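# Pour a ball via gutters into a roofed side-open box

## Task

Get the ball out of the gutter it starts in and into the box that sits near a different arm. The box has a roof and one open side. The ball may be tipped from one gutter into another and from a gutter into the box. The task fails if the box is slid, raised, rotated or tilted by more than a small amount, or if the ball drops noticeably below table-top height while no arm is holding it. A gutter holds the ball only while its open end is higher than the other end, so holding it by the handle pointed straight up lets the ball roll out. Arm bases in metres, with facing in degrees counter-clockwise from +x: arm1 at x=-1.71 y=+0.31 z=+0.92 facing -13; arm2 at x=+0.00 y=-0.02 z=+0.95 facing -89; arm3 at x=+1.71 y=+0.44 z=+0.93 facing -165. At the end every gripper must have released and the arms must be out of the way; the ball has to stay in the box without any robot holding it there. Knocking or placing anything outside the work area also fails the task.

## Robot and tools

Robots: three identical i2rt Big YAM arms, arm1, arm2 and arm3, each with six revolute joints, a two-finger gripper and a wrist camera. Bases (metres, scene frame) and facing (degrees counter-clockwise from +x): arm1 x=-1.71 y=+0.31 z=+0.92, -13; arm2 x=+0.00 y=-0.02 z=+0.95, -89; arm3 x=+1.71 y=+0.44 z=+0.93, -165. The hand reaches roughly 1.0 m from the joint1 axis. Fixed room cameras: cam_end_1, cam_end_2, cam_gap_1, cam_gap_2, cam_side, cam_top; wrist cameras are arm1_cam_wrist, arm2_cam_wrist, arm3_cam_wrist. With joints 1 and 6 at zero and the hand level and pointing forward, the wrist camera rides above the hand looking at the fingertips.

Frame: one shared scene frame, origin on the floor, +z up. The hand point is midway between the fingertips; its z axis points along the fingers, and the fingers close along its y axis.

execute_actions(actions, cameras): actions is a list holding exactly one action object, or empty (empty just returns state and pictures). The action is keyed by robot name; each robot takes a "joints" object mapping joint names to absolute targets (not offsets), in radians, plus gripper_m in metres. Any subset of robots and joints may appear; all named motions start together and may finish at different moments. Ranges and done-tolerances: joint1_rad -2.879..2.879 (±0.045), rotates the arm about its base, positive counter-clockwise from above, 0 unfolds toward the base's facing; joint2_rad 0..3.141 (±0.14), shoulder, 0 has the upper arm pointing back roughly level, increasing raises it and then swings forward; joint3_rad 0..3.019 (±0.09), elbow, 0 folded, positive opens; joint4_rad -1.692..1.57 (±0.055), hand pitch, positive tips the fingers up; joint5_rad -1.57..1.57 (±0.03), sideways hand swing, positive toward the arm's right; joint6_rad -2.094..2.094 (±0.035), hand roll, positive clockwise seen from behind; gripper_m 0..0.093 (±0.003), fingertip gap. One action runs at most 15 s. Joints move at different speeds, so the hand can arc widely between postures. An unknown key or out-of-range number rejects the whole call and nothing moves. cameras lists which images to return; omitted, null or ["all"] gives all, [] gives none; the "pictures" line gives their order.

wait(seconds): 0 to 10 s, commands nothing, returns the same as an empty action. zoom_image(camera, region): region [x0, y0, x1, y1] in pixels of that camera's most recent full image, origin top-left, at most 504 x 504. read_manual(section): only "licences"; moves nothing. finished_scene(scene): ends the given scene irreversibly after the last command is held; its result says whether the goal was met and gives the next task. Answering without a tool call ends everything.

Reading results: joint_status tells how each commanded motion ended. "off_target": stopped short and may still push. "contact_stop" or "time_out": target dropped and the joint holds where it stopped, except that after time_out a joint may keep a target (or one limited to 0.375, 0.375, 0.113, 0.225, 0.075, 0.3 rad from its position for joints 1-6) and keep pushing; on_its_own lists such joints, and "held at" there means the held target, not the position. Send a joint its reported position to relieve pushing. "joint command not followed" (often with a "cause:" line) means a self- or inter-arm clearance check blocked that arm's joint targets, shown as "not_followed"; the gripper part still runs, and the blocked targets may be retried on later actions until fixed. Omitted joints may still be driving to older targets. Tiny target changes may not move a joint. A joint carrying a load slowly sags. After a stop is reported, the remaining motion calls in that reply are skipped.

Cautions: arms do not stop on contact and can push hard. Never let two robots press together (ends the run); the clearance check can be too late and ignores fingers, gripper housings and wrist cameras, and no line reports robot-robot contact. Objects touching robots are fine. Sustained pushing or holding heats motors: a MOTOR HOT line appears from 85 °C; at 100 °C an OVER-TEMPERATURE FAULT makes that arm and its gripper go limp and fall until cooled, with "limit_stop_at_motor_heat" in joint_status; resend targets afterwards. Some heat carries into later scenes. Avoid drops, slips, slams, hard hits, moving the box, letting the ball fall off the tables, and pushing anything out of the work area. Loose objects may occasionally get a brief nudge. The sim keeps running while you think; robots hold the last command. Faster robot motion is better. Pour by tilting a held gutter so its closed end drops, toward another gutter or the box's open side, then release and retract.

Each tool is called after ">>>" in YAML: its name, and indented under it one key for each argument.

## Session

>>> execute_actions:
  actions: []
  cameras: ["cam_end_1","cam_end_2","cam_side","cam_top"]

Scene clock: 0.00 s.
arm1.joint_positions: joint1_rad=+0.274 joint2_rad=+0.365 joint3_rad=+1.664 joint4_rad=-1.606 joint5_rad=-0.144 joint6_rad=-0.010 gripper_m=+0.094
arm1.joint_status: not commanded
arm1.hand: x=-1.6971 y=+0.3301 z=+1.5441 quat_wxyz=(-0.594, +0.062, -0.799, -0.071) (m; scene frame)
arm2.joint_positions: joint1_rad=+0.426 joint2_rad=+0.414 joint3_rad=+1.580 joint4_rad=-1.327 joint5_rad=+0.212 joint6_rad=+0.421 gripper_m=+0.094
arm2.joint_status: not commanded
arm2.hand: x=+0.0156 y=-0.1173 z=+1.6078 quat_wxyz=(-0.575, -0.575, -0.495, +0.306) (m; scene frame)
arm3.joint_positions: joint1_rad=+0.611 joint2_rad=+0.633 joint3_rad=+1.352 joint4_rad=-1.548 joint5_rad=+0.219 joint6_rad=-0.664 gripper_m=+0.095
arm3.joint_status: not commanded
arm3.hand: x=+1.5579 y=+0.3071 z=+1.4122 quat_wxyz=(+0.068, -0.691, -0.617, +0.371) (m; scene frame)
pictures: cam_end_1, cam_end_2, cam_side, cam_top
Images, in order (width x height): cam_end_1 896x504, cam_end_2 896x504, cam_side 896x504, cam_top 896x504.

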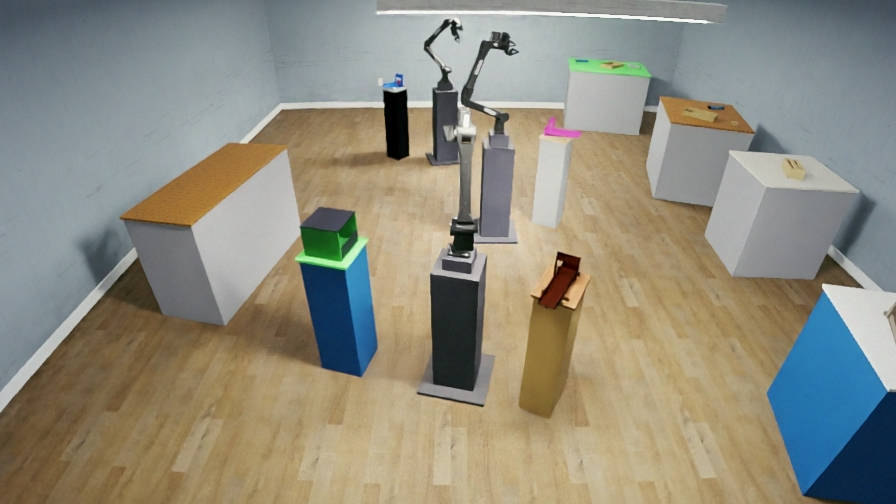

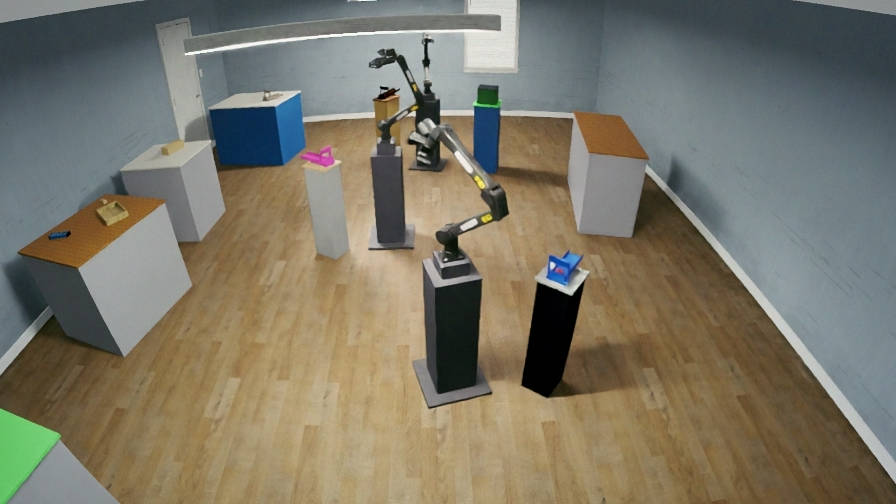

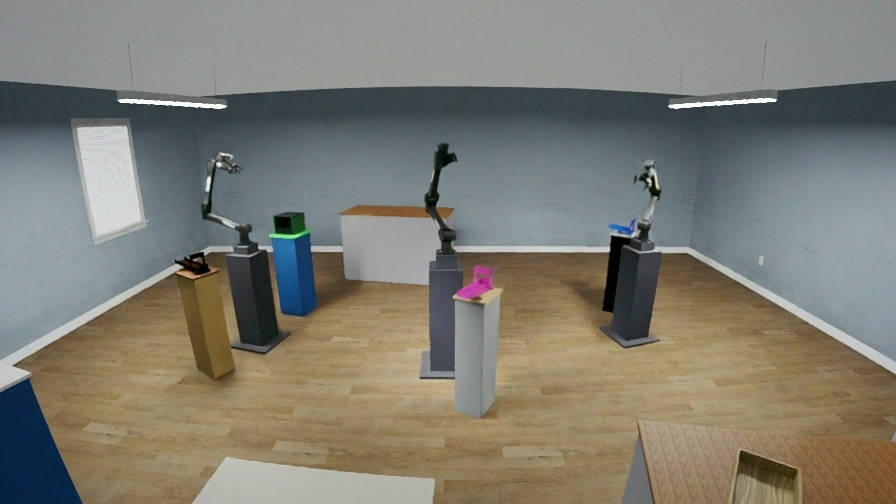

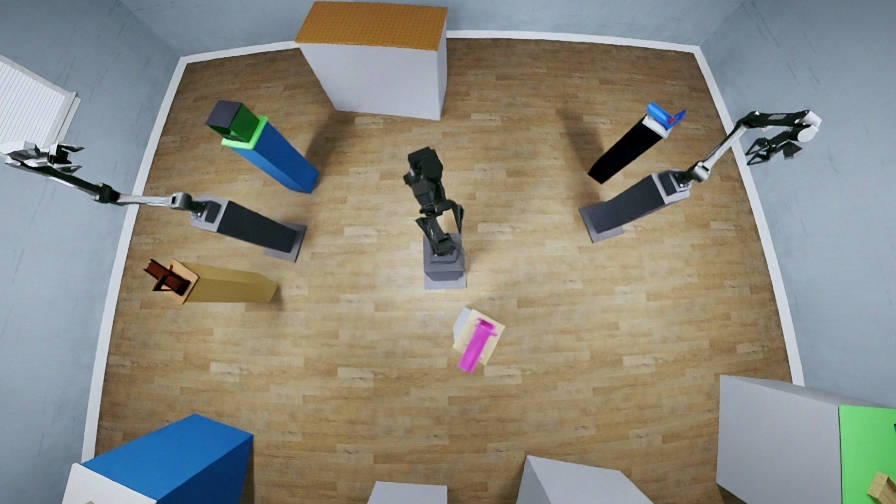

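>>> execute_actions:
  actions:
    - {"arm1":{"joints":{"joint1_rad":-1.6,"joint2_rad":1.515,"joint3_rad":1.49,"joint4_rad":-1.54,"joint5_rad":0,"joint6_rad":0}},"arm2":{"joints":{"joint1_rad":0.49,"joint2_rad":1.515,"joint3_rad":1.49,"joint4_rad":-1.54,"joint5_rad":0,"joint6_rad":0}},"arm3":{"joints":{"joint1_rad":-2.11,"joint2_rad":1.515,"joint3_rad":1.49,"joint4_rad":-1.54,"joint5_rad":0,"joint6_rad":0}}}
  cameras: ["arm1_cam_wrist","arm2_cam_wrist","arm3_cam_wrist"]

Scene clock: 2.60 s.
arm1.joint_positions: joint1_rad=-1.598 joint2_rad=+1.523 joint3_rad=+1.488 joint4_rad=-1.541 joint5_rad=+0.001 joint6_rad=-0.006 gripper_m=+0.094
arm1.joint_status: all done
arm1.hand: x=-1.8339 y=-0.1291 z=+1.1681 quat_wxyz=(+0.001, -0.790, -0.613, -0.010) (m; scene frame)
arm2.joint_positions: joint1_rad=+0.484 joint2_rad=+1.529 joint3_rad=+1.481 joint4_rad=-1.524 joint5_rad=+0.003 joint6_rad=+0.016 gripper_m=+0.094
arm2.joint_status: all done
arm2.hand: x=+0.2195 y=-0.4223 z=+1.1972 quat_wxyz=(+0.006, -0.519, -0.855, +0.008) (m; scene frame)
arm3.joint_positions: joint1_rad=-2.115 joint2_rad=+1.530 joint3_rad=+1.475 joint4_rad=-1.536 joint5_rad=-0.001 joint6_rad=-0.008 gripper_m=+0.095
arm3.joint_status: all done
arm3.hand: x=+1.8428 y=+0.8763 z=+1.1743 quat_wxyz=(-0.011, -0.604, +0.797, +0.000) (m; scene frame)
pictures: arm1_cam_wrist, arm2_cam_wrist, arm3_cam_wrist
Images, in order (width x height): arm1_cam_wrist 616x616, arm2_cam_wrist 616x616, arm3_cam_wrist 616x616.

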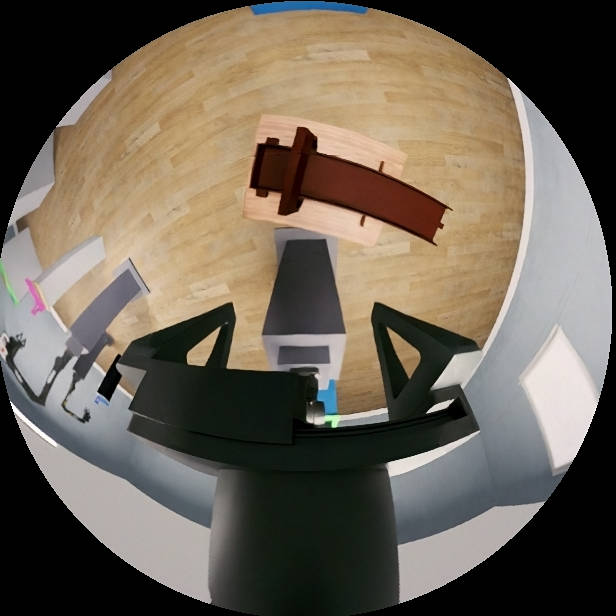

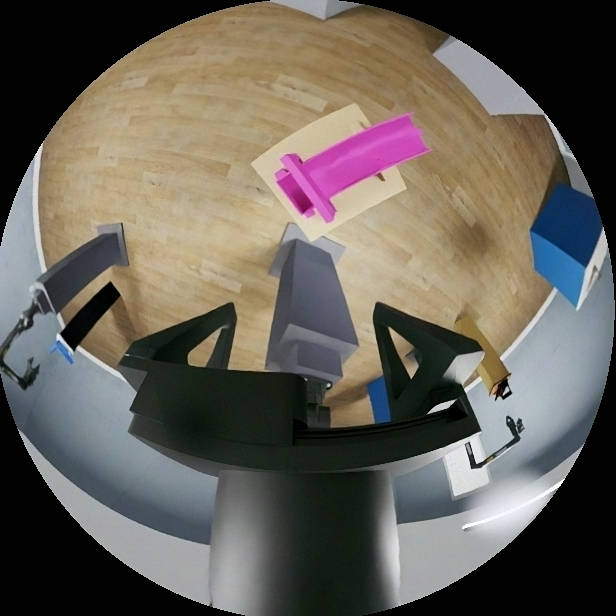

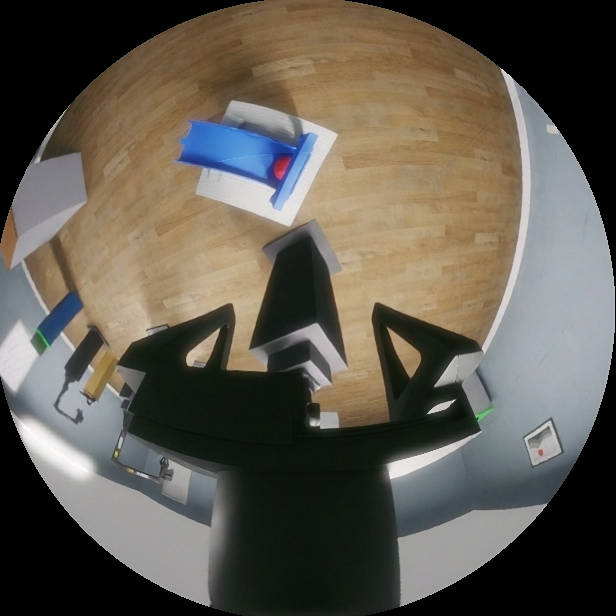

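>>> execute_actions:
  actions:
    - {"arm1":{"joints":{"joint1_rad":-1.575,"joint2_rad":1.848,"joint3_rad":1.588,"joint4_rad":-1.3,"joint6_rad":0.22}},"arm2":{"joints":{"joint2_rad":1.822,"joint3_rad":1.47,"joint4_rad":-1.2,"joint6_rad":-0.55}},"arm3":{"joints":{"joint1_rad":-2.145,"joint2_rad":1.806,"joint3_rad":1.5,"joint4_rad":-1.16,"joint5_rad":-0.2,"joint6_rad":0.45}}}
  cameras: ["arm1_cam_wrist","arm2_cam_wrist","arm3_cam_wrist"]

Scene clock: 4.37 s.
arm1.joint_positions: joint1_rad=-1.589 joint2_rad=+1.845 joint3_rad=+1.572 joint4_rad=-1.313 joint5_rad=+0.001 joint6_rad=+0.213 gripper_m=+0.094
arm1.joint_status: all done
arm1.hand: x=-1.8531 y=-0.2277 z=+1.0417 quat_wxyz=(+0.006, -0.850, -0.527, -0.013) (m; scene frame)
arm2.joint_positions: joint1_rad=+0.484 joint2_rad=+1.854 joint3_rad=+1.457 joint4_rad=-1.216 joint5_rad=+0.003 joint6_rad=-0.533 gripper_m=+0.094
arm2.joint_status: all done
arm2.hand: x=+0.2550 y=-0.4936 z=+1.0318 quat_wxyz=(+0.022, -0.268, -0.963, -0.009) (m; scene frame)
arm3.joint_positions: joint1_rad=-2.140 joint2_rad=+1.818 joint3_rad=+1.476 joint4_rad=-1.174 joint5_rad=-0.196 joint6_rad=+0.440 gripper_m=+0.095
arm3.joint_status: all done
arm3.hand: x=+1.8512 y=+0.9819 z=+1.0407 quat_wxyz=(-0.059, -0.401, +0.910, +0.089) (m; scene frame)
pictures: arm1_cam_wrist, arm2_cam_wrist, arm3_cam_wrist
Images, in order (width x height): arm1_cam_wrist 616x616, arm2_cam_wrist 616x616, arm3_cam_wrist 616x616.

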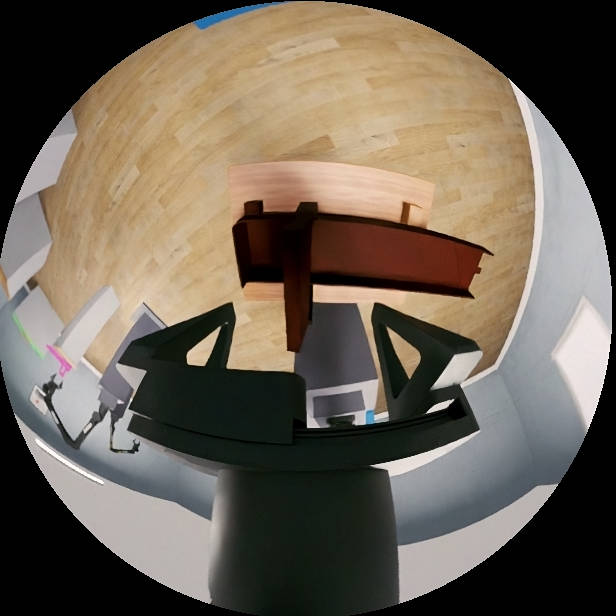

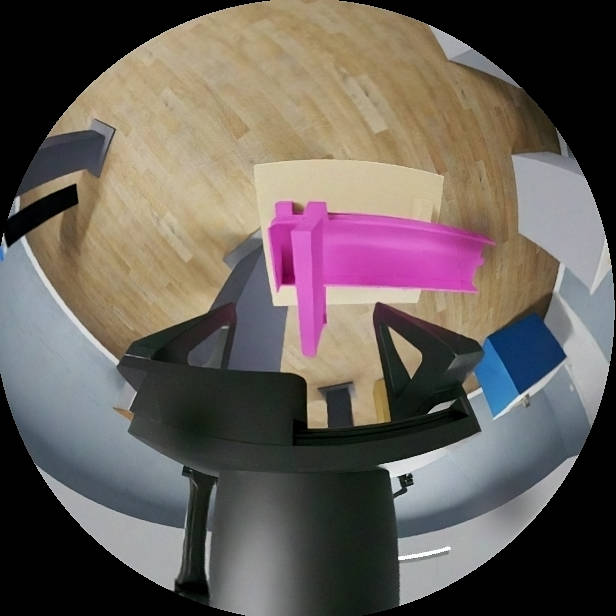

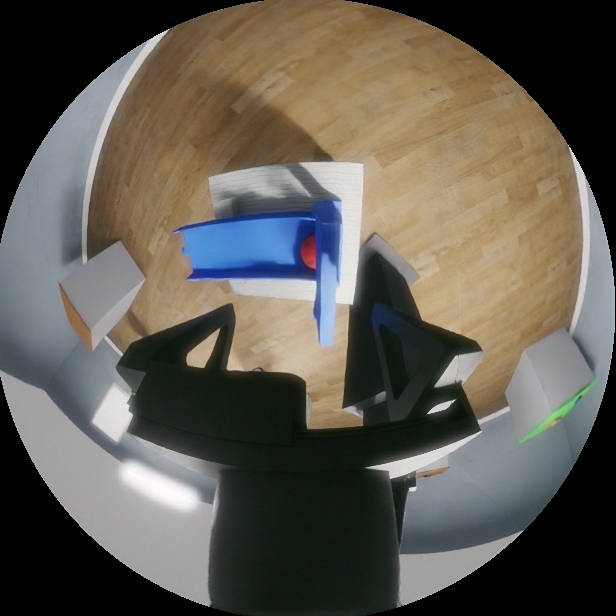

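>>> execute_actions:
  actions:
    - {"arm1":{"joints":{"joint3_rad":1.45,"joint4_rad":-1.17,"joint6_rad":0.27}},"arm2":{"joints":{"joint3_rad":1.34,"joint4_rad":-1.06,"joint6_rad":-0.5}},"arm3":{"joints":{"joint3_rad":1.35,"joint4_rad":-1.02}}}
  cameras: ["arm1_cam_wrist","arm2_cam_wrist","arm3_cam_wrist"]

>>> execute_actions:
  actions:
    - {"arm1":{"joints":{"gripper_m":0}},"arm2":{"joints":{"gripper_m":0}},"arm3":{"joints":{"gripper_m":0}}}
  cameras: []

>>> execute_actions:
  actions:
    - {"arm1":{"joints":{"joint2_rad":1.6,"joint4_rad":-1.3}},"arm2":{"joints":{"joint2_rad":1.6,"joint4_rad":-1.2}},"arm3":{"joints":{"joint2_rad":1.55,"joint3_rad":1.42,"joint4_rad":-1.05,"joint5_rad":-0.35}}}
  cameras: ["arm3_cam_wrist","cam_side"]

Scene clock: 5.50 s.
arm1.joint_positions: joint1_rad=-1.589 joint2_rad=+1.839 joint3_rad=+1.449 joint4_rad=-1.185 joint5_rad=+0.001 joint6_rad=+0.263 gripper_m=+0.094
arm1.joint_status: all done
arm1.hand: x=-1.8491 y=-0.2138 z=+1.0009 quat_wxyz=(+0.002, -0.863, -0.506, -0.009) (m; scene frame)
arm2.joint_positions: joint1_rad=+0.484 joint2_rad=+1.844 joint3_rad=+1.337 joint4_rad=-1.078 joint5_rad=+0.003 joint6_rad=-0.517 gripper_m=+0.094
arm2.joint_status: all done
arm2.hand: x=+0.2474 y=-0.4809 z=+0.9956 quat_wxyz=(+0.012, -0.275, -0.961, +0.002) (m; scene frame)
arm3.joint_positions: joint1_rad=-2.140 joint2_rad=+1.810 joint3_rad=+1.339 joint4_rad=-1.034 joint5_rad=-0.196 joint6_rad=+0.441 gripper_m=+0.095
arm3.joint_status: all done
arm3.hand: x=+1.8447 y=+0.9631 z=+0.9969 quat_wxyz=(-0.056, -0.401, +0.910, +0.093) (m; scene frame)
pictures: arm1_cam_wrist, arm2_cam_wrist, arm3_cam_wrist
Images, in order (width x height): arm1_cam_wrist 616x616, arm2_cam_wrist 616x616, arm3_cam_wrist 616x616.

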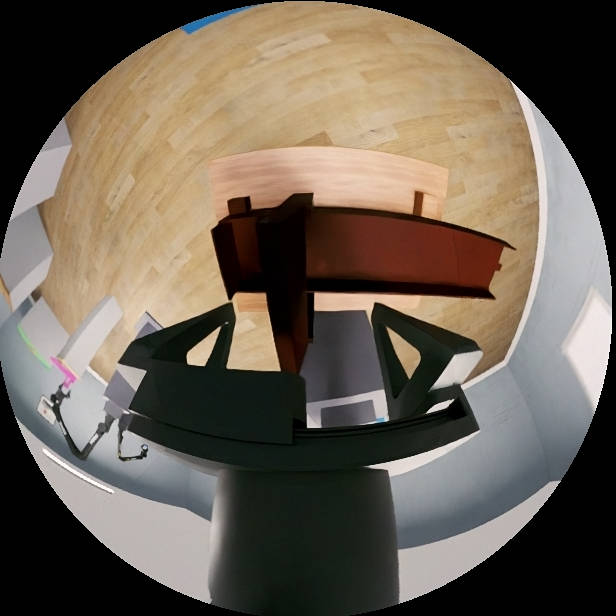

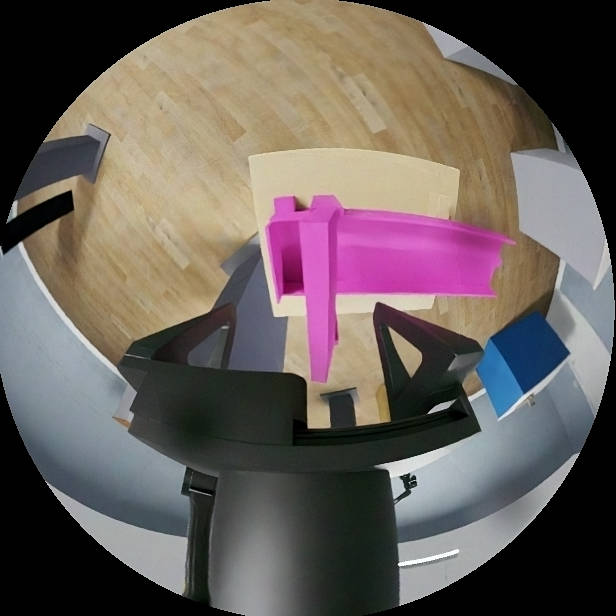

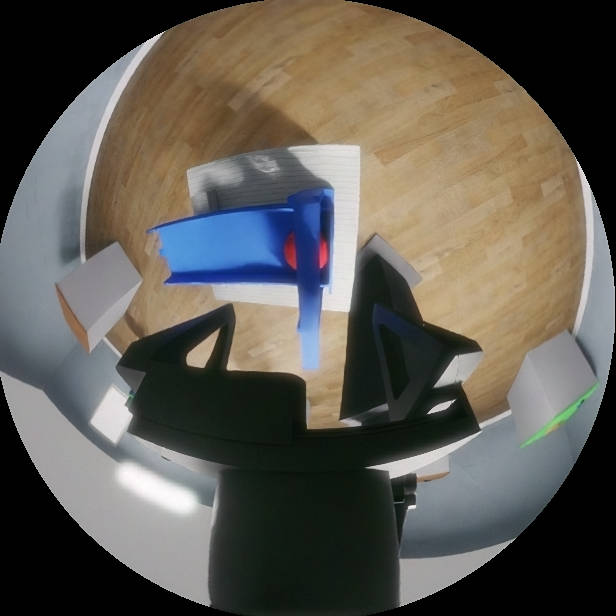

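Scene clock: 6.27 s.
arm1.joint_positions: joint1_rad=-1.584 joint2_rad=+1.833 joint3_rad=+1.449 joint4_rad=-1.183 joint5_rad=+0.016 joint6_rad=+0.263 gripper_m=+0.014
arm1.joint_status: gripper_m off_target (ended at +0.014, target +0.000)
arm1.hand: x=-1.8495 y=-0.2149 z=+1.0042 quat_wxyz=(+0.004, -0.862, -0.507, -0.001) (m; scene frame)
arm2.joint_positions: joint1_rad=+0.486 joint2_rad=+1.836 joint3_rad=+1.337 joint4_rad=-1.068 joint5_rad=+0.014 joint6_rad=-0.516 gripper_m=+0.014
arm2.joint_status: gripper_m off_target (ended at +0.014, target +0.000)
arm2.hand: x=+0.2483 y=-0.4840 z=+0.9994 quat_wxyz=(+0.009, -0.274, -0.961, +0.012) (m; scene frame)
arm3.joint_positions: joint1_rad=-2.141 joint2_rad=+1.810 joint3_rad=+1.339 joint4_rad=-1.034 joint5_rad=-0.199 joint6_rad=+0.441 gripper_m=+0.011
arm3.joint_status: gripper_m off_target (ended at +0.011, target +0.000)
arm3.hand: x=+1.8449 y=+0.9633 z=+0.9970 quat_wxyz=(-0.057, -0.400, +0.910, +0.094) (m; scene frame)
pictures: none
No camera images: the call's "cameras" was empty. Leave "cameras" out to get every camera's image.

Scene clock: 7.60 s.
arm1.joint_positions: joint1_rad=-1.583 joint2_rad=+1.594 joint3_rad=+1.443 joint4_rad=-1.287 joint5_rad=-0.003 joint6_rad=+0.263 gripper_m=+0.011
arm1.joint_status: all done
arm1.hand: x=-1.8396 y=-0.1856 z=+1.1211 quat_wxyz=(-0.048, -0.860, -0.507, +0.038) (m; scene frame)
arm2.joint_positions: joint1_rad=+0.487 joint2_rad=+1.602 joint3_rad=+1.334 joint4_rad=-1.187 joint5_rad=+0.000 joint6_rad=-0.516 gripper_m=+0.011
arm2.joint_status: all done
arm2.hand: x=+0.2404 y=-0.4602 z=+1.1118 quat_wxyz=(-0.035, -0.274, -0.960, +0.047) (m; scene frame)
arm3.joint_positions: joint1_rad=-2.142 joint2_rad=+1.554 joint3_rad=+1.391 joint4_rad=-1.046 joint5_rad=-0.343 joint6_rad=+0.443 gripper_m=+0.011
arm3.joint_status: all done
arm3.hand: x=+1.8272 y=+0.9791 z=+1.1584 quat_wxyz=(-0.013, -0.414, +0.876, +0.249) (m; scene frame)
pictures: arm3_cam_wrist, cam_side
Images, in order (width x height): arm3_cam_wrist 616x616, cam_side 896x504.

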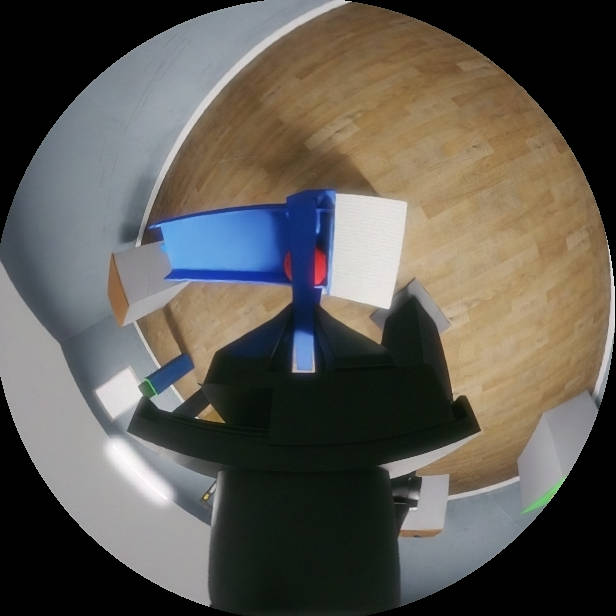

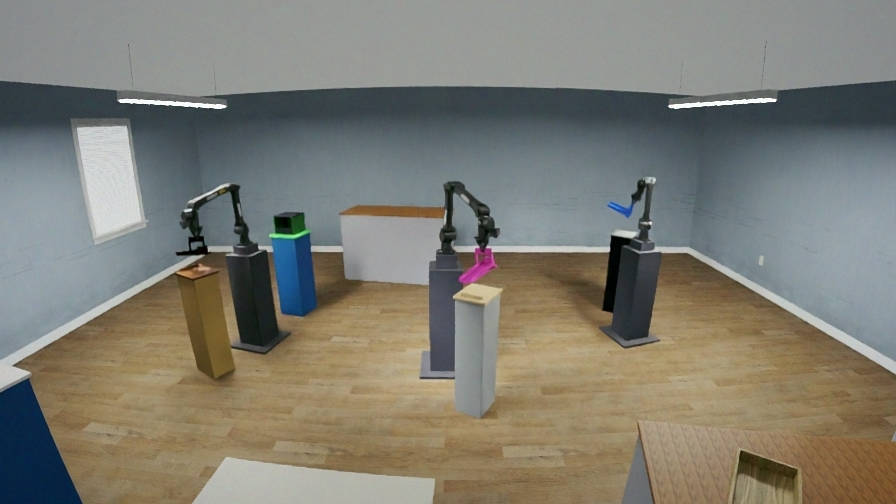

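>>> execute_actions:
  actions:
    - {"arm1":{"joints":{"joint1_rad":0.04,"joint6_rad":-1.57}},"arm2":{"joints":{"joint1_rad":1.82,"joint6_rad":-1.57}},"arm3":{"joints":{"joint6_rad":1.57}}}
  cameras: []

>>> execute_actions:
  actions:
    - {"arm1":{"joints":{"joint2_rad":2.1,"joint3_rad":1.95,"joint4_rad":-0.97}},"arm2":{"joints":{"joint2_rad":2.12,"joint3_rad":1.95,"joint4_rad":-0.95}},"arm3":{"joints":{"joint5_rad":0,"joint4_rad":-0.85,"joint1_rad":-1.1}}}
  cameras: []

>>> execute_actions:
  actions:
    - {"arm3":{"joints":{"joint1_rad":0.0,"joint4_rad":-1.0}}}
  cameras: []

>>> execute_actions:
  actions:
    - {"arm3":{"joints":{"joint2_rad":1.93,"joint3_rad":2.07,"joint4_rad":-1.3}}}
  cameras: ["cam_side","cam_gap_2"]

>>> zoom_image:
  camera: "cam_side"
  region: [470, 170, 630, 270]

Scene clock: 10.07 s.
arm1.joint_positions: joint1_rad=+0.042 joint2_rad=+1.606 joint3_rad=+1.443 joint4_rad=-1.287 joint5_rad=-0.001 joint6_rad=-1.562 gripper_m=+0.011
arm1.joint_status: all done
arm1.hand: x=-1.2171 y=+0.2129 z=+1.1270 quat_wxyz=(-0.047, +0.633, -0.772, +0.047) (m; scene frame)
arm2.joint_positions: joint1_rad=+1.826 joint2_rad=+1.612 joint3_rad=+1.334 joint4_rad=-1.187 joint5_rad=-0.002 joint6_rad=-1.553 gripper_m=+0.011
arm2.joint_status: all done
arm2.hand: x=+0.4832 y=+0.1092 z=+1.0990 quat_wxyz=(-0.035, +0.789, -0.613, +0.028) (m; scene frame)
arm3.joint_positions: joint1_rad=-2.142 joint2_rad=+1.554 joint3_rad=+1.391 joint4_rad=-1.046 joint5_rad=-0.344 joint6_rad=+1.564 gripper_m=+0.011
arm3.joint_status: all done
arm3.hand: x=+1.8272 y=+0.9791 z=+1.1584 quat_wxyz=(-0.143, +0.115, +0.962, +0.204) (m; scene frame)
pictures: none
No camera images: the call's "cameras" was empty. Leave "cameras" out to get every camera's image.

Scene clock: 11.63 s.
arm1.joint_positions: joint1_rad=+0.042 joint2_rad=+2.121 joint3_rad=+1.886 joint4_rad=-0.988 joint5_rad=-0.001 joint6_rad=-1.564 gripper_m=+0.011
arm1.joint_status: all done
arm1.hand: x=-0.9963 y=+0.1721 z=+1.0265 quat_wxyz=(-0.119, +0.624, -0.760, +0.134) (m; scene frame)
arm2.joint_positions: joint1_rad=+1.826 joint2_rad=+2.156 joint3_rad=+1.880 joint4_rad=-0.967 joint5_rad=-0.002 joint6_rad=-1.555 gripper_m=+0.011
arm2.joint_status: all done
arm2.hand: x=+0.7091 y=+0.1707 z=+1.0095 quat_wxyz=(-0.123, +0.781, -0.605, +0.094) (m; scene frame)
arm3.joint_positions: joint1_rad=-1.092 joint2_rad=+1.558 joint3_rad=+1.391 joint4_rad=-0.869 joint5_rad=-0.004 joint6_rad=+1.566 gripper_m=+0.011
arm3.joint_status: all done
arm3.hand: x=+1.3206 y=+0.8761 z=+1.1700 quat_wxyz=(-0.100, -0.351, +0.897, +0.250) (m; scene frame)
pictures: none
No camera images: the call's "cameras" was empty. Leave "cameras" out to get every camera's image.

Scene clock: 13.23 s.
arm1.joint_positions: joint1_rad=+0.042 joint2_rad=+2.121 joint3_rad=+1.886 joint4_rad=-0.988 joint5_rad=-0.001 joint6_rad=-1.564 gripper_m=+0.011
arm1.joint_status: not commanded
arm1.hand: x=-0.9963 y=+0.1721 z=+1.0265 quat_wxyz=(-0.119, +0.624, -0.760, +0.134) (m; scene frame)
arm2.joint_positions: joint1_rad=+1.826 joint2_rad=+2.156 joint3_rad=+1.880 joint4_rad=-0.967 joint5_rad=-0.002 joint6_rad=-1.555 gripper_m=+0.011
arm2.joint_status: not commanded
arm2.hand: x=+0.7091 y=+0.1707 z=+1.0095 quat_wxyz=(-0.123, +0.781, -0.605, +0.094) (m; scene frame)
arm3.joint_positions: joint1_rad=+0.007 joint2_rad=+1.558 joint3_rad=+1.391 joint4_rad=-0.996 joint5_rad=-0.004 joint6_rad=+1.566 gripper_m=+0.011
arm3.joint_status: all done
arm3.hand: x=+1.1784 y=+0.2941 z=+1.1541 quat_wxyz=(-0.163, -0.781, +0.590, +0.127) (m; scene frame)
pictures: none
No camera images: the call's "cameras" was empty. Leave "cameras" out to get every camera's image.

Scene clock: 14.80 s.
arm1.joint_positions: joint1_rad=+0.042 joint2_rad=+2.121 joint3_rad=+1.886 joint4_rad=-0.988 joint5_rad=-0.001 joint6_rad=-1.564 gripper_m=+0.011
arm1.joint_status: not commanded
arm1.hand: x=-0.9963 y=+0.1721 z=+1.0265 quat_wxyz=(-0.119, +0.624, -0.760, +0.134) (m; scene frame)
arm2.joint_positions: joint1_rad=+1.826 joint2_rad=+2.156 joint3_rad=+1.880 joint4_rad=-0.967 joint5_rad=-0.002 joint6_rad=-1.555 gripper_m=+0.011
arm2.joint_status: not commanded
arm2.hand: x=+0.7091 y=+0.1707 z=+1.0095 quat_wxyz=(-0.123, +0.781, -0.605, +0.094) (m; scene frame)
arm3.joint_positions: joint1_rad=+0.007 joint2_rad=+1.944 joint3_rad=+2.021 joint4_rad=-1.296 joint5_rad=-0.004 joint6_rad=+1.566 gripper_m=+0.011
arm3.joint_status: all done
arm3.hand: x=+1.0539 y=+0.2594 z=+1.1911 quat_wxyz=(-0.141, -0.785, +0.593, +0.110) (m; scene frame)
pictures: cam_gap_2, cam_side
Images, in order (width x height): cam_gap_2 896x504, cam_side 896x504.

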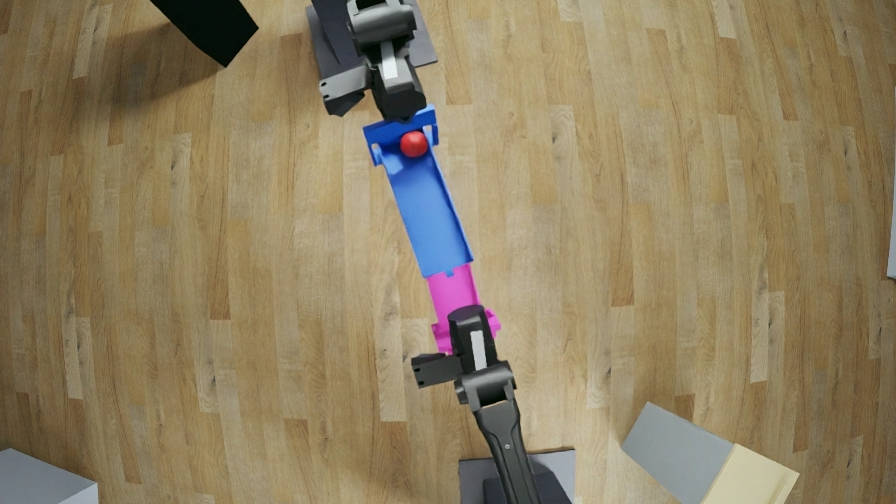

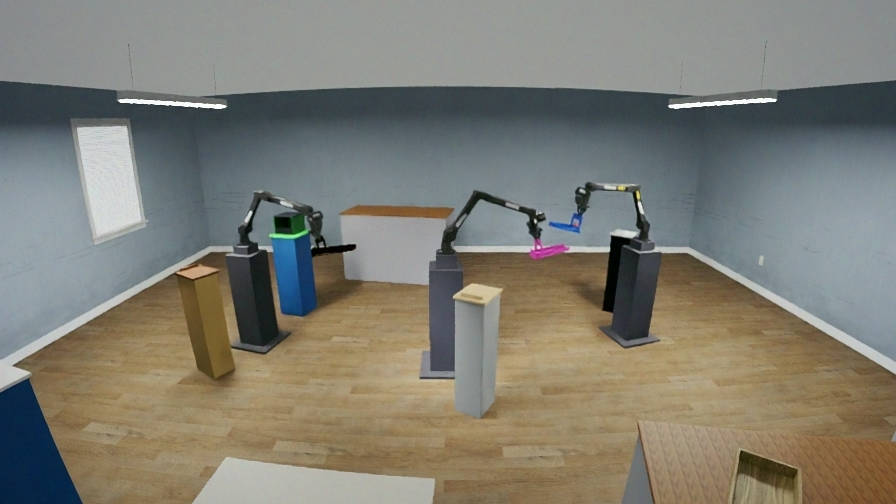

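Region (470, 170, 630, 270) of cam_side's 896x504 image, scaled by 3.150, with more detail than that image has; it fills the top 315 rows of this view, and the rest is white.

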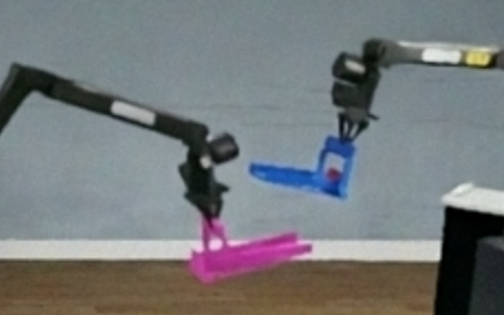

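>>> execute_actions:
  actions:
    - {"arm3":{"joints":{"joint2_rad":2.03,"joint3_rad":2.13,"joint4_rad":-1.38}}}
  cameras: []

>>> execute_actions:
  actions:
    - {"arm3":{"joints":{"joint4_rad":-1.58}}}
  cameras: []

>>> wait:
  seconds: 1

Scene clock: 16.03 s.
arm1.joint_positions: joint1_rad=+0.042 joint2_rad=+2.121 joint3_rad=+1.886 joint4_rad=-0.988 joint5_rad=-0.001 joint6_rad=-1.564 gripper_m=+0.011
arm1.joint_status: not commanded
arm1.hand: x=-0.9963 y=+0.1721 z=+1.0265 quat_wxyz=(-0.119, +0.624, -0.760, +0.134) (m; scene frame)
arm2.joint_positions: joint1_rad=+1.826 joint2_rad=+2.156 joint3_rad=+1.880 joint4_rad=-0.967 joint5_rad=-0.002 joint6_rad=-1.555 gripper_m=+0.011
arm2.joint_status: not commanded
arm2.hand: x=+0.7091 y=+0.1707 z=+1.0095 quat_wxyz=(-0.123, +0.781, -0.605, +0.094) (m; scene frame)
arm3.joint_positions: joint1_rad=+0.007 joint2_rad=+2.045 joint3_rad=+2.077 joint4_rad=-1.374 joint5_rad=-0.004 joint6_rad=+1.566 gripper_m=+0.011
arm3.joint_status: all done
arm3.hand: x=+1.0495 y=+0.2585 z=+1.1436 quat_wxyz=(-0.093, -0.792, +0.599, +0.073) (m; scene frame)
pictures: none
No camera images: the call's "cameras" was empty. Leave "cameras" out to get every camera's image.

Scene clock: 16.93 s.
arm1.joint_positions: joint1_rad=+0.042 joint2_rad=+2.121 joint3_rad=+1.886 joint4_rad=-0.988 joint5_rad=-0.001 joint6_rad=-1.564 gripper_m=+0.011
arm1.joint_status: not commanded
arm1.hand: x=-0.9963 y=+0.1721 z=+1.0265 quat_wxyz=(-0.119, +0.624, -0.760, +0.134) (m; scene frame)
arm2.joint_positions: joint1_rad=+1.826 joint2_rad=+2.156 joint3_rad=+1.880 joint4_rad=-0.967 joint5_rad=-0.002 joint6_rad=-1.555 gripper_m=+0.011
arm2.joint_status: not commanded
arm2.hand: x=+0.7091 y=+0.1707 z=+1.0095 quat_wxyz=(-0.123, +0.781, -0.605, +0.094) (m; scene frame)
arm3.joint_positions: joint1_rad=+0.007 joint2_rad=+2.045 joint3_rad=+2.077 joint4_rad=-1.571 joint5_rad=-0.004 joint6_rad=+1.566 gripper_m=+0.011
arm3.joint_status: all done
arm3.hand: x=+1.0957 y=+0.2714 z=+1.1369 quat_wxyz=(-0.015, -0.797, +0.604, +0.014) (m; scene frame)
pictures: none
No camera images: the call's "cameras" was empty. Leave "cameras" out to get every camera's image.

Scene clock: 17.93 s.
arm1.joint_positions: joint1_rad=+0.042 joint2_rad=+2.121 joint3_rad=+1.886 joint4_rad=-0.988 joint5_rad=-0.001 joint6_rad=-1.564 gripper_m=+0.011
arm1.joint_status: not commanded
arm1.hand: x=-0.9963 y=+0.1721 z=+1.0265 quat_wxyz=(-0.119, +0.624, -0.760, +0.134) (m; scene frame)
arm2.joint_positions: joint1_rad=+1.825 joint2_rad=+2.156 joint3_rad=+1.880 joint4_rad=-0.967 joint5_rad=+0.000 joint6_rad=-1.557 gripper_m=+0.011
arm2.joint_status: not commanded
arm2.hand: x=+0.7093 y=+0.1700 z=+1.0095 quat_wxyz=(-0.123, +0.781, -0.605, +0.095) (m; scene frame)
arm3.joint_positions: joint1_rad=+0.007 joint2_rad=+2.045 joint3_rad=+2.077 joint4_rad=-1.571 joint5_rad=-0.004 joint6_rad=+1.566 gripper_m=+0.011
arm3.joint_status: all done
arm3.hand: x=+1.0957 y=+0.2714 z=+1.1369 quat_wxyz=(-0.015, -0.797, +0.604, +0.014) (m; scene frame)
wait: 1.00 s; at rest by 0.27 s
pictures: arm1_cam_wrist, arm2_cam_wrist, arm3_cam_wrist, cam_end_1, cam_end_2, cam_gap_1, cam_gap_2, cam_side, cam_top
Images, in order (width x height): arm1_cam_wrist 616x616, arm2_cam_wrist 616x616, arm3_cam_wrist 616x616, cam_end_1 896x504, cam_end_2 896x504, cam_gap_1 896x504, cam_gap_2 896x504, cam_side 896x504, cam_top 896x504.

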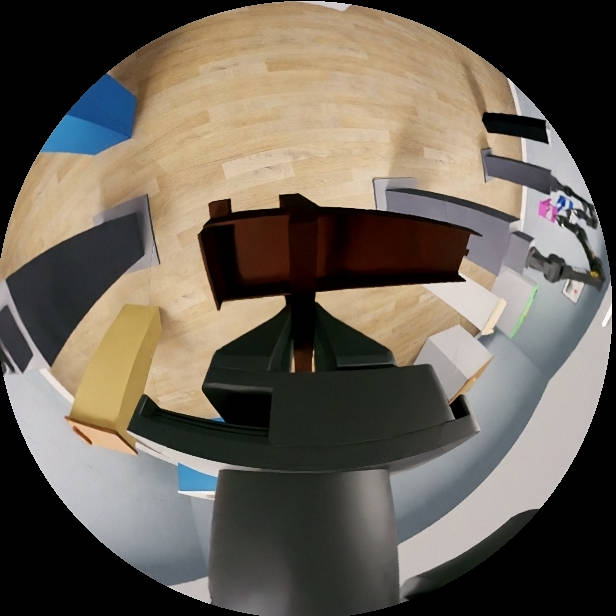

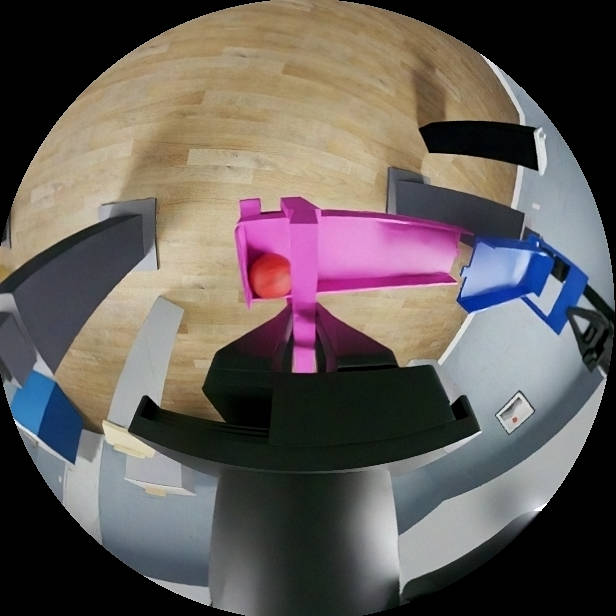

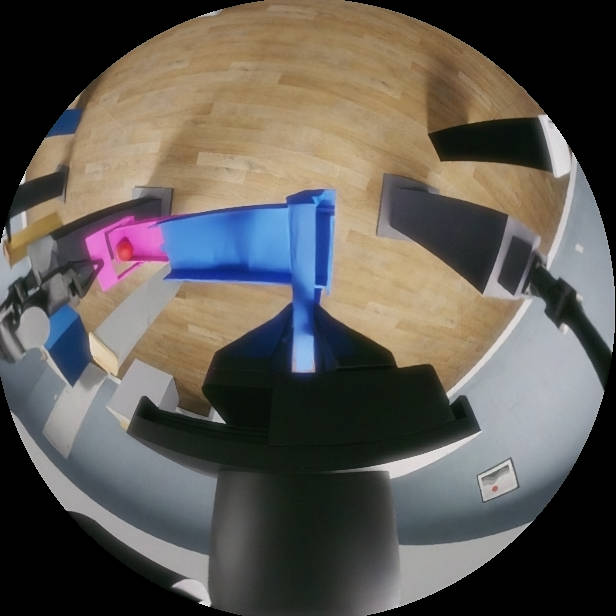

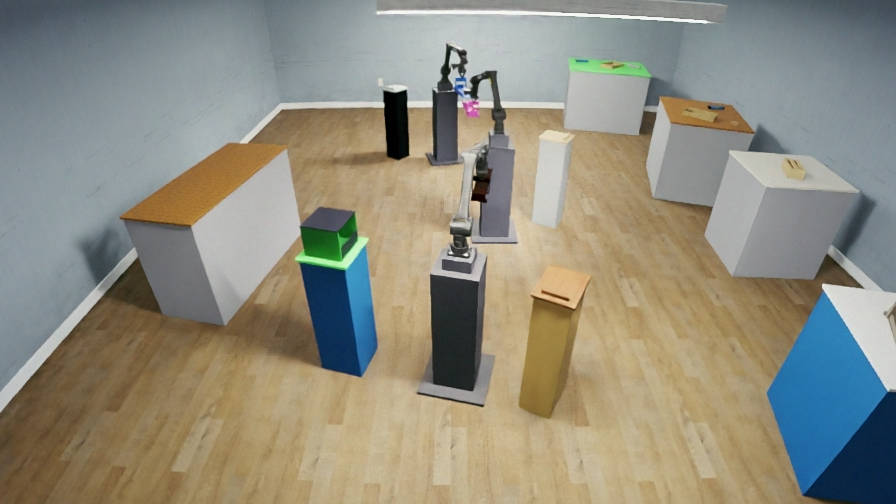

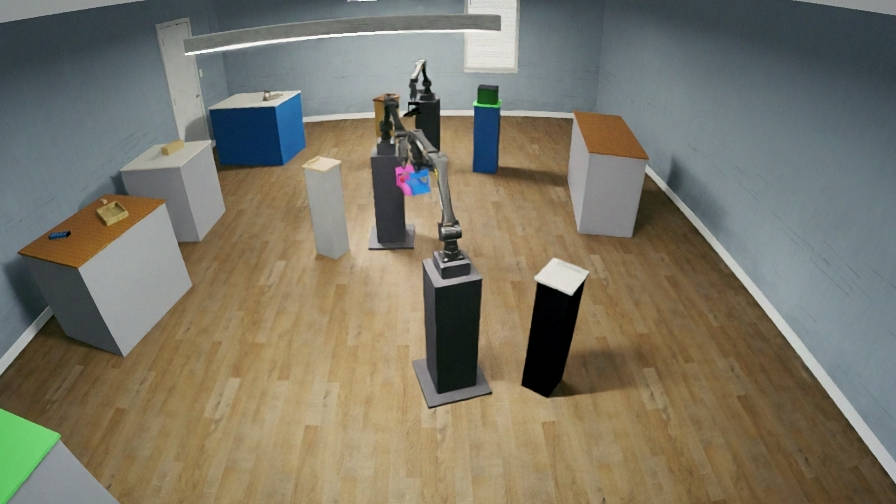

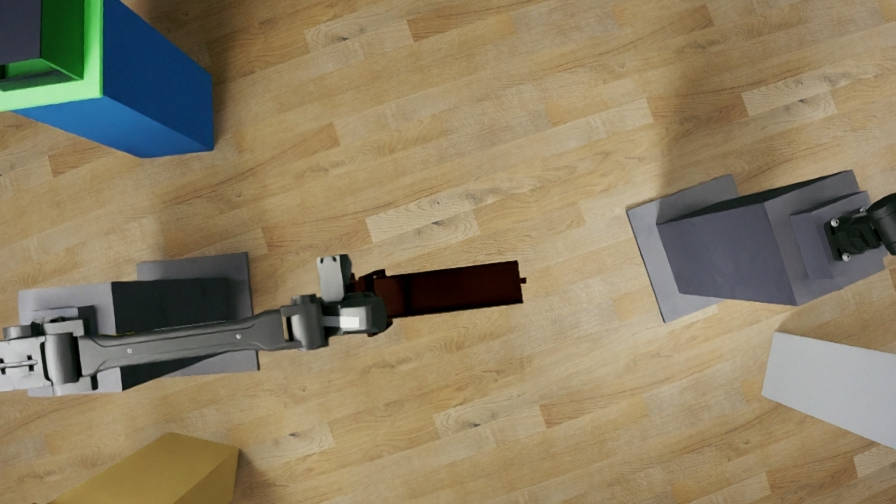

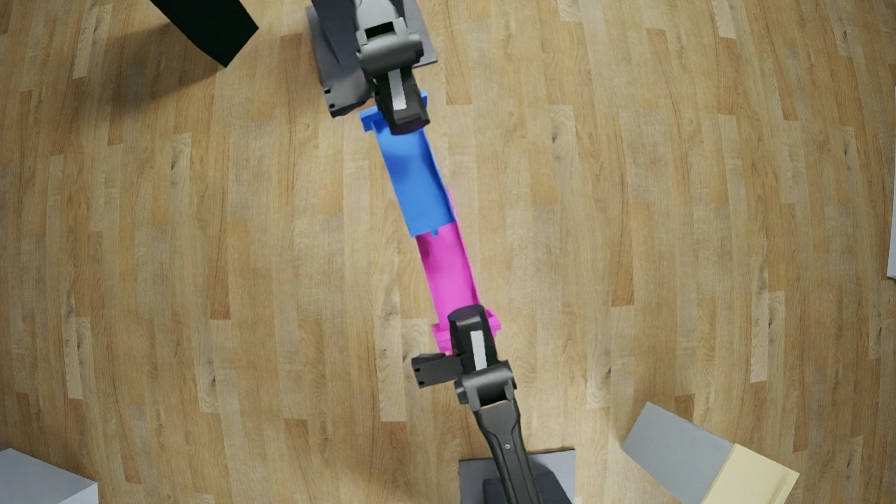

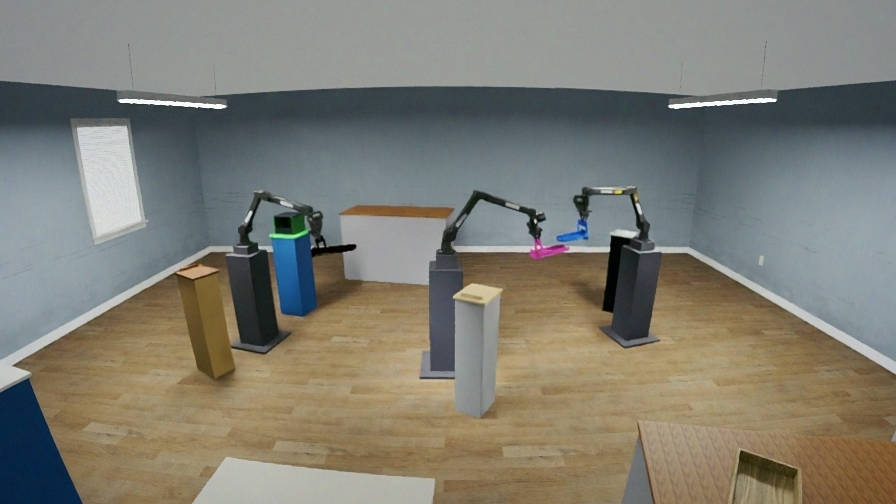

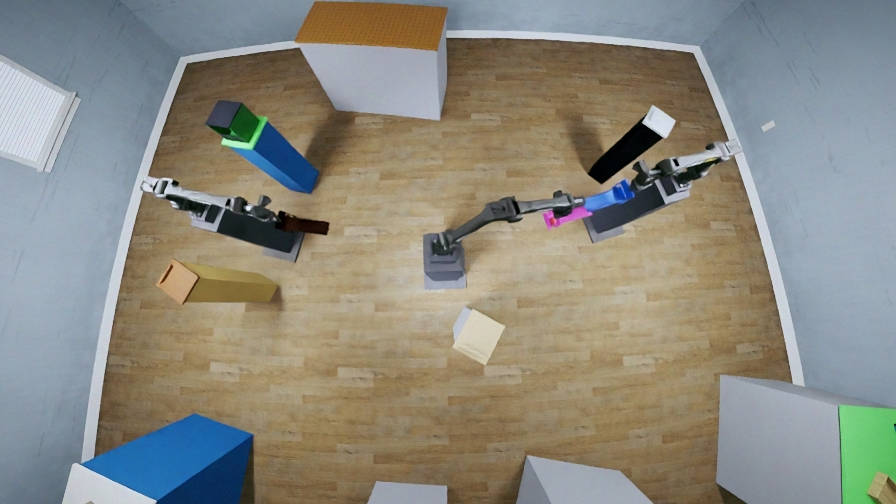

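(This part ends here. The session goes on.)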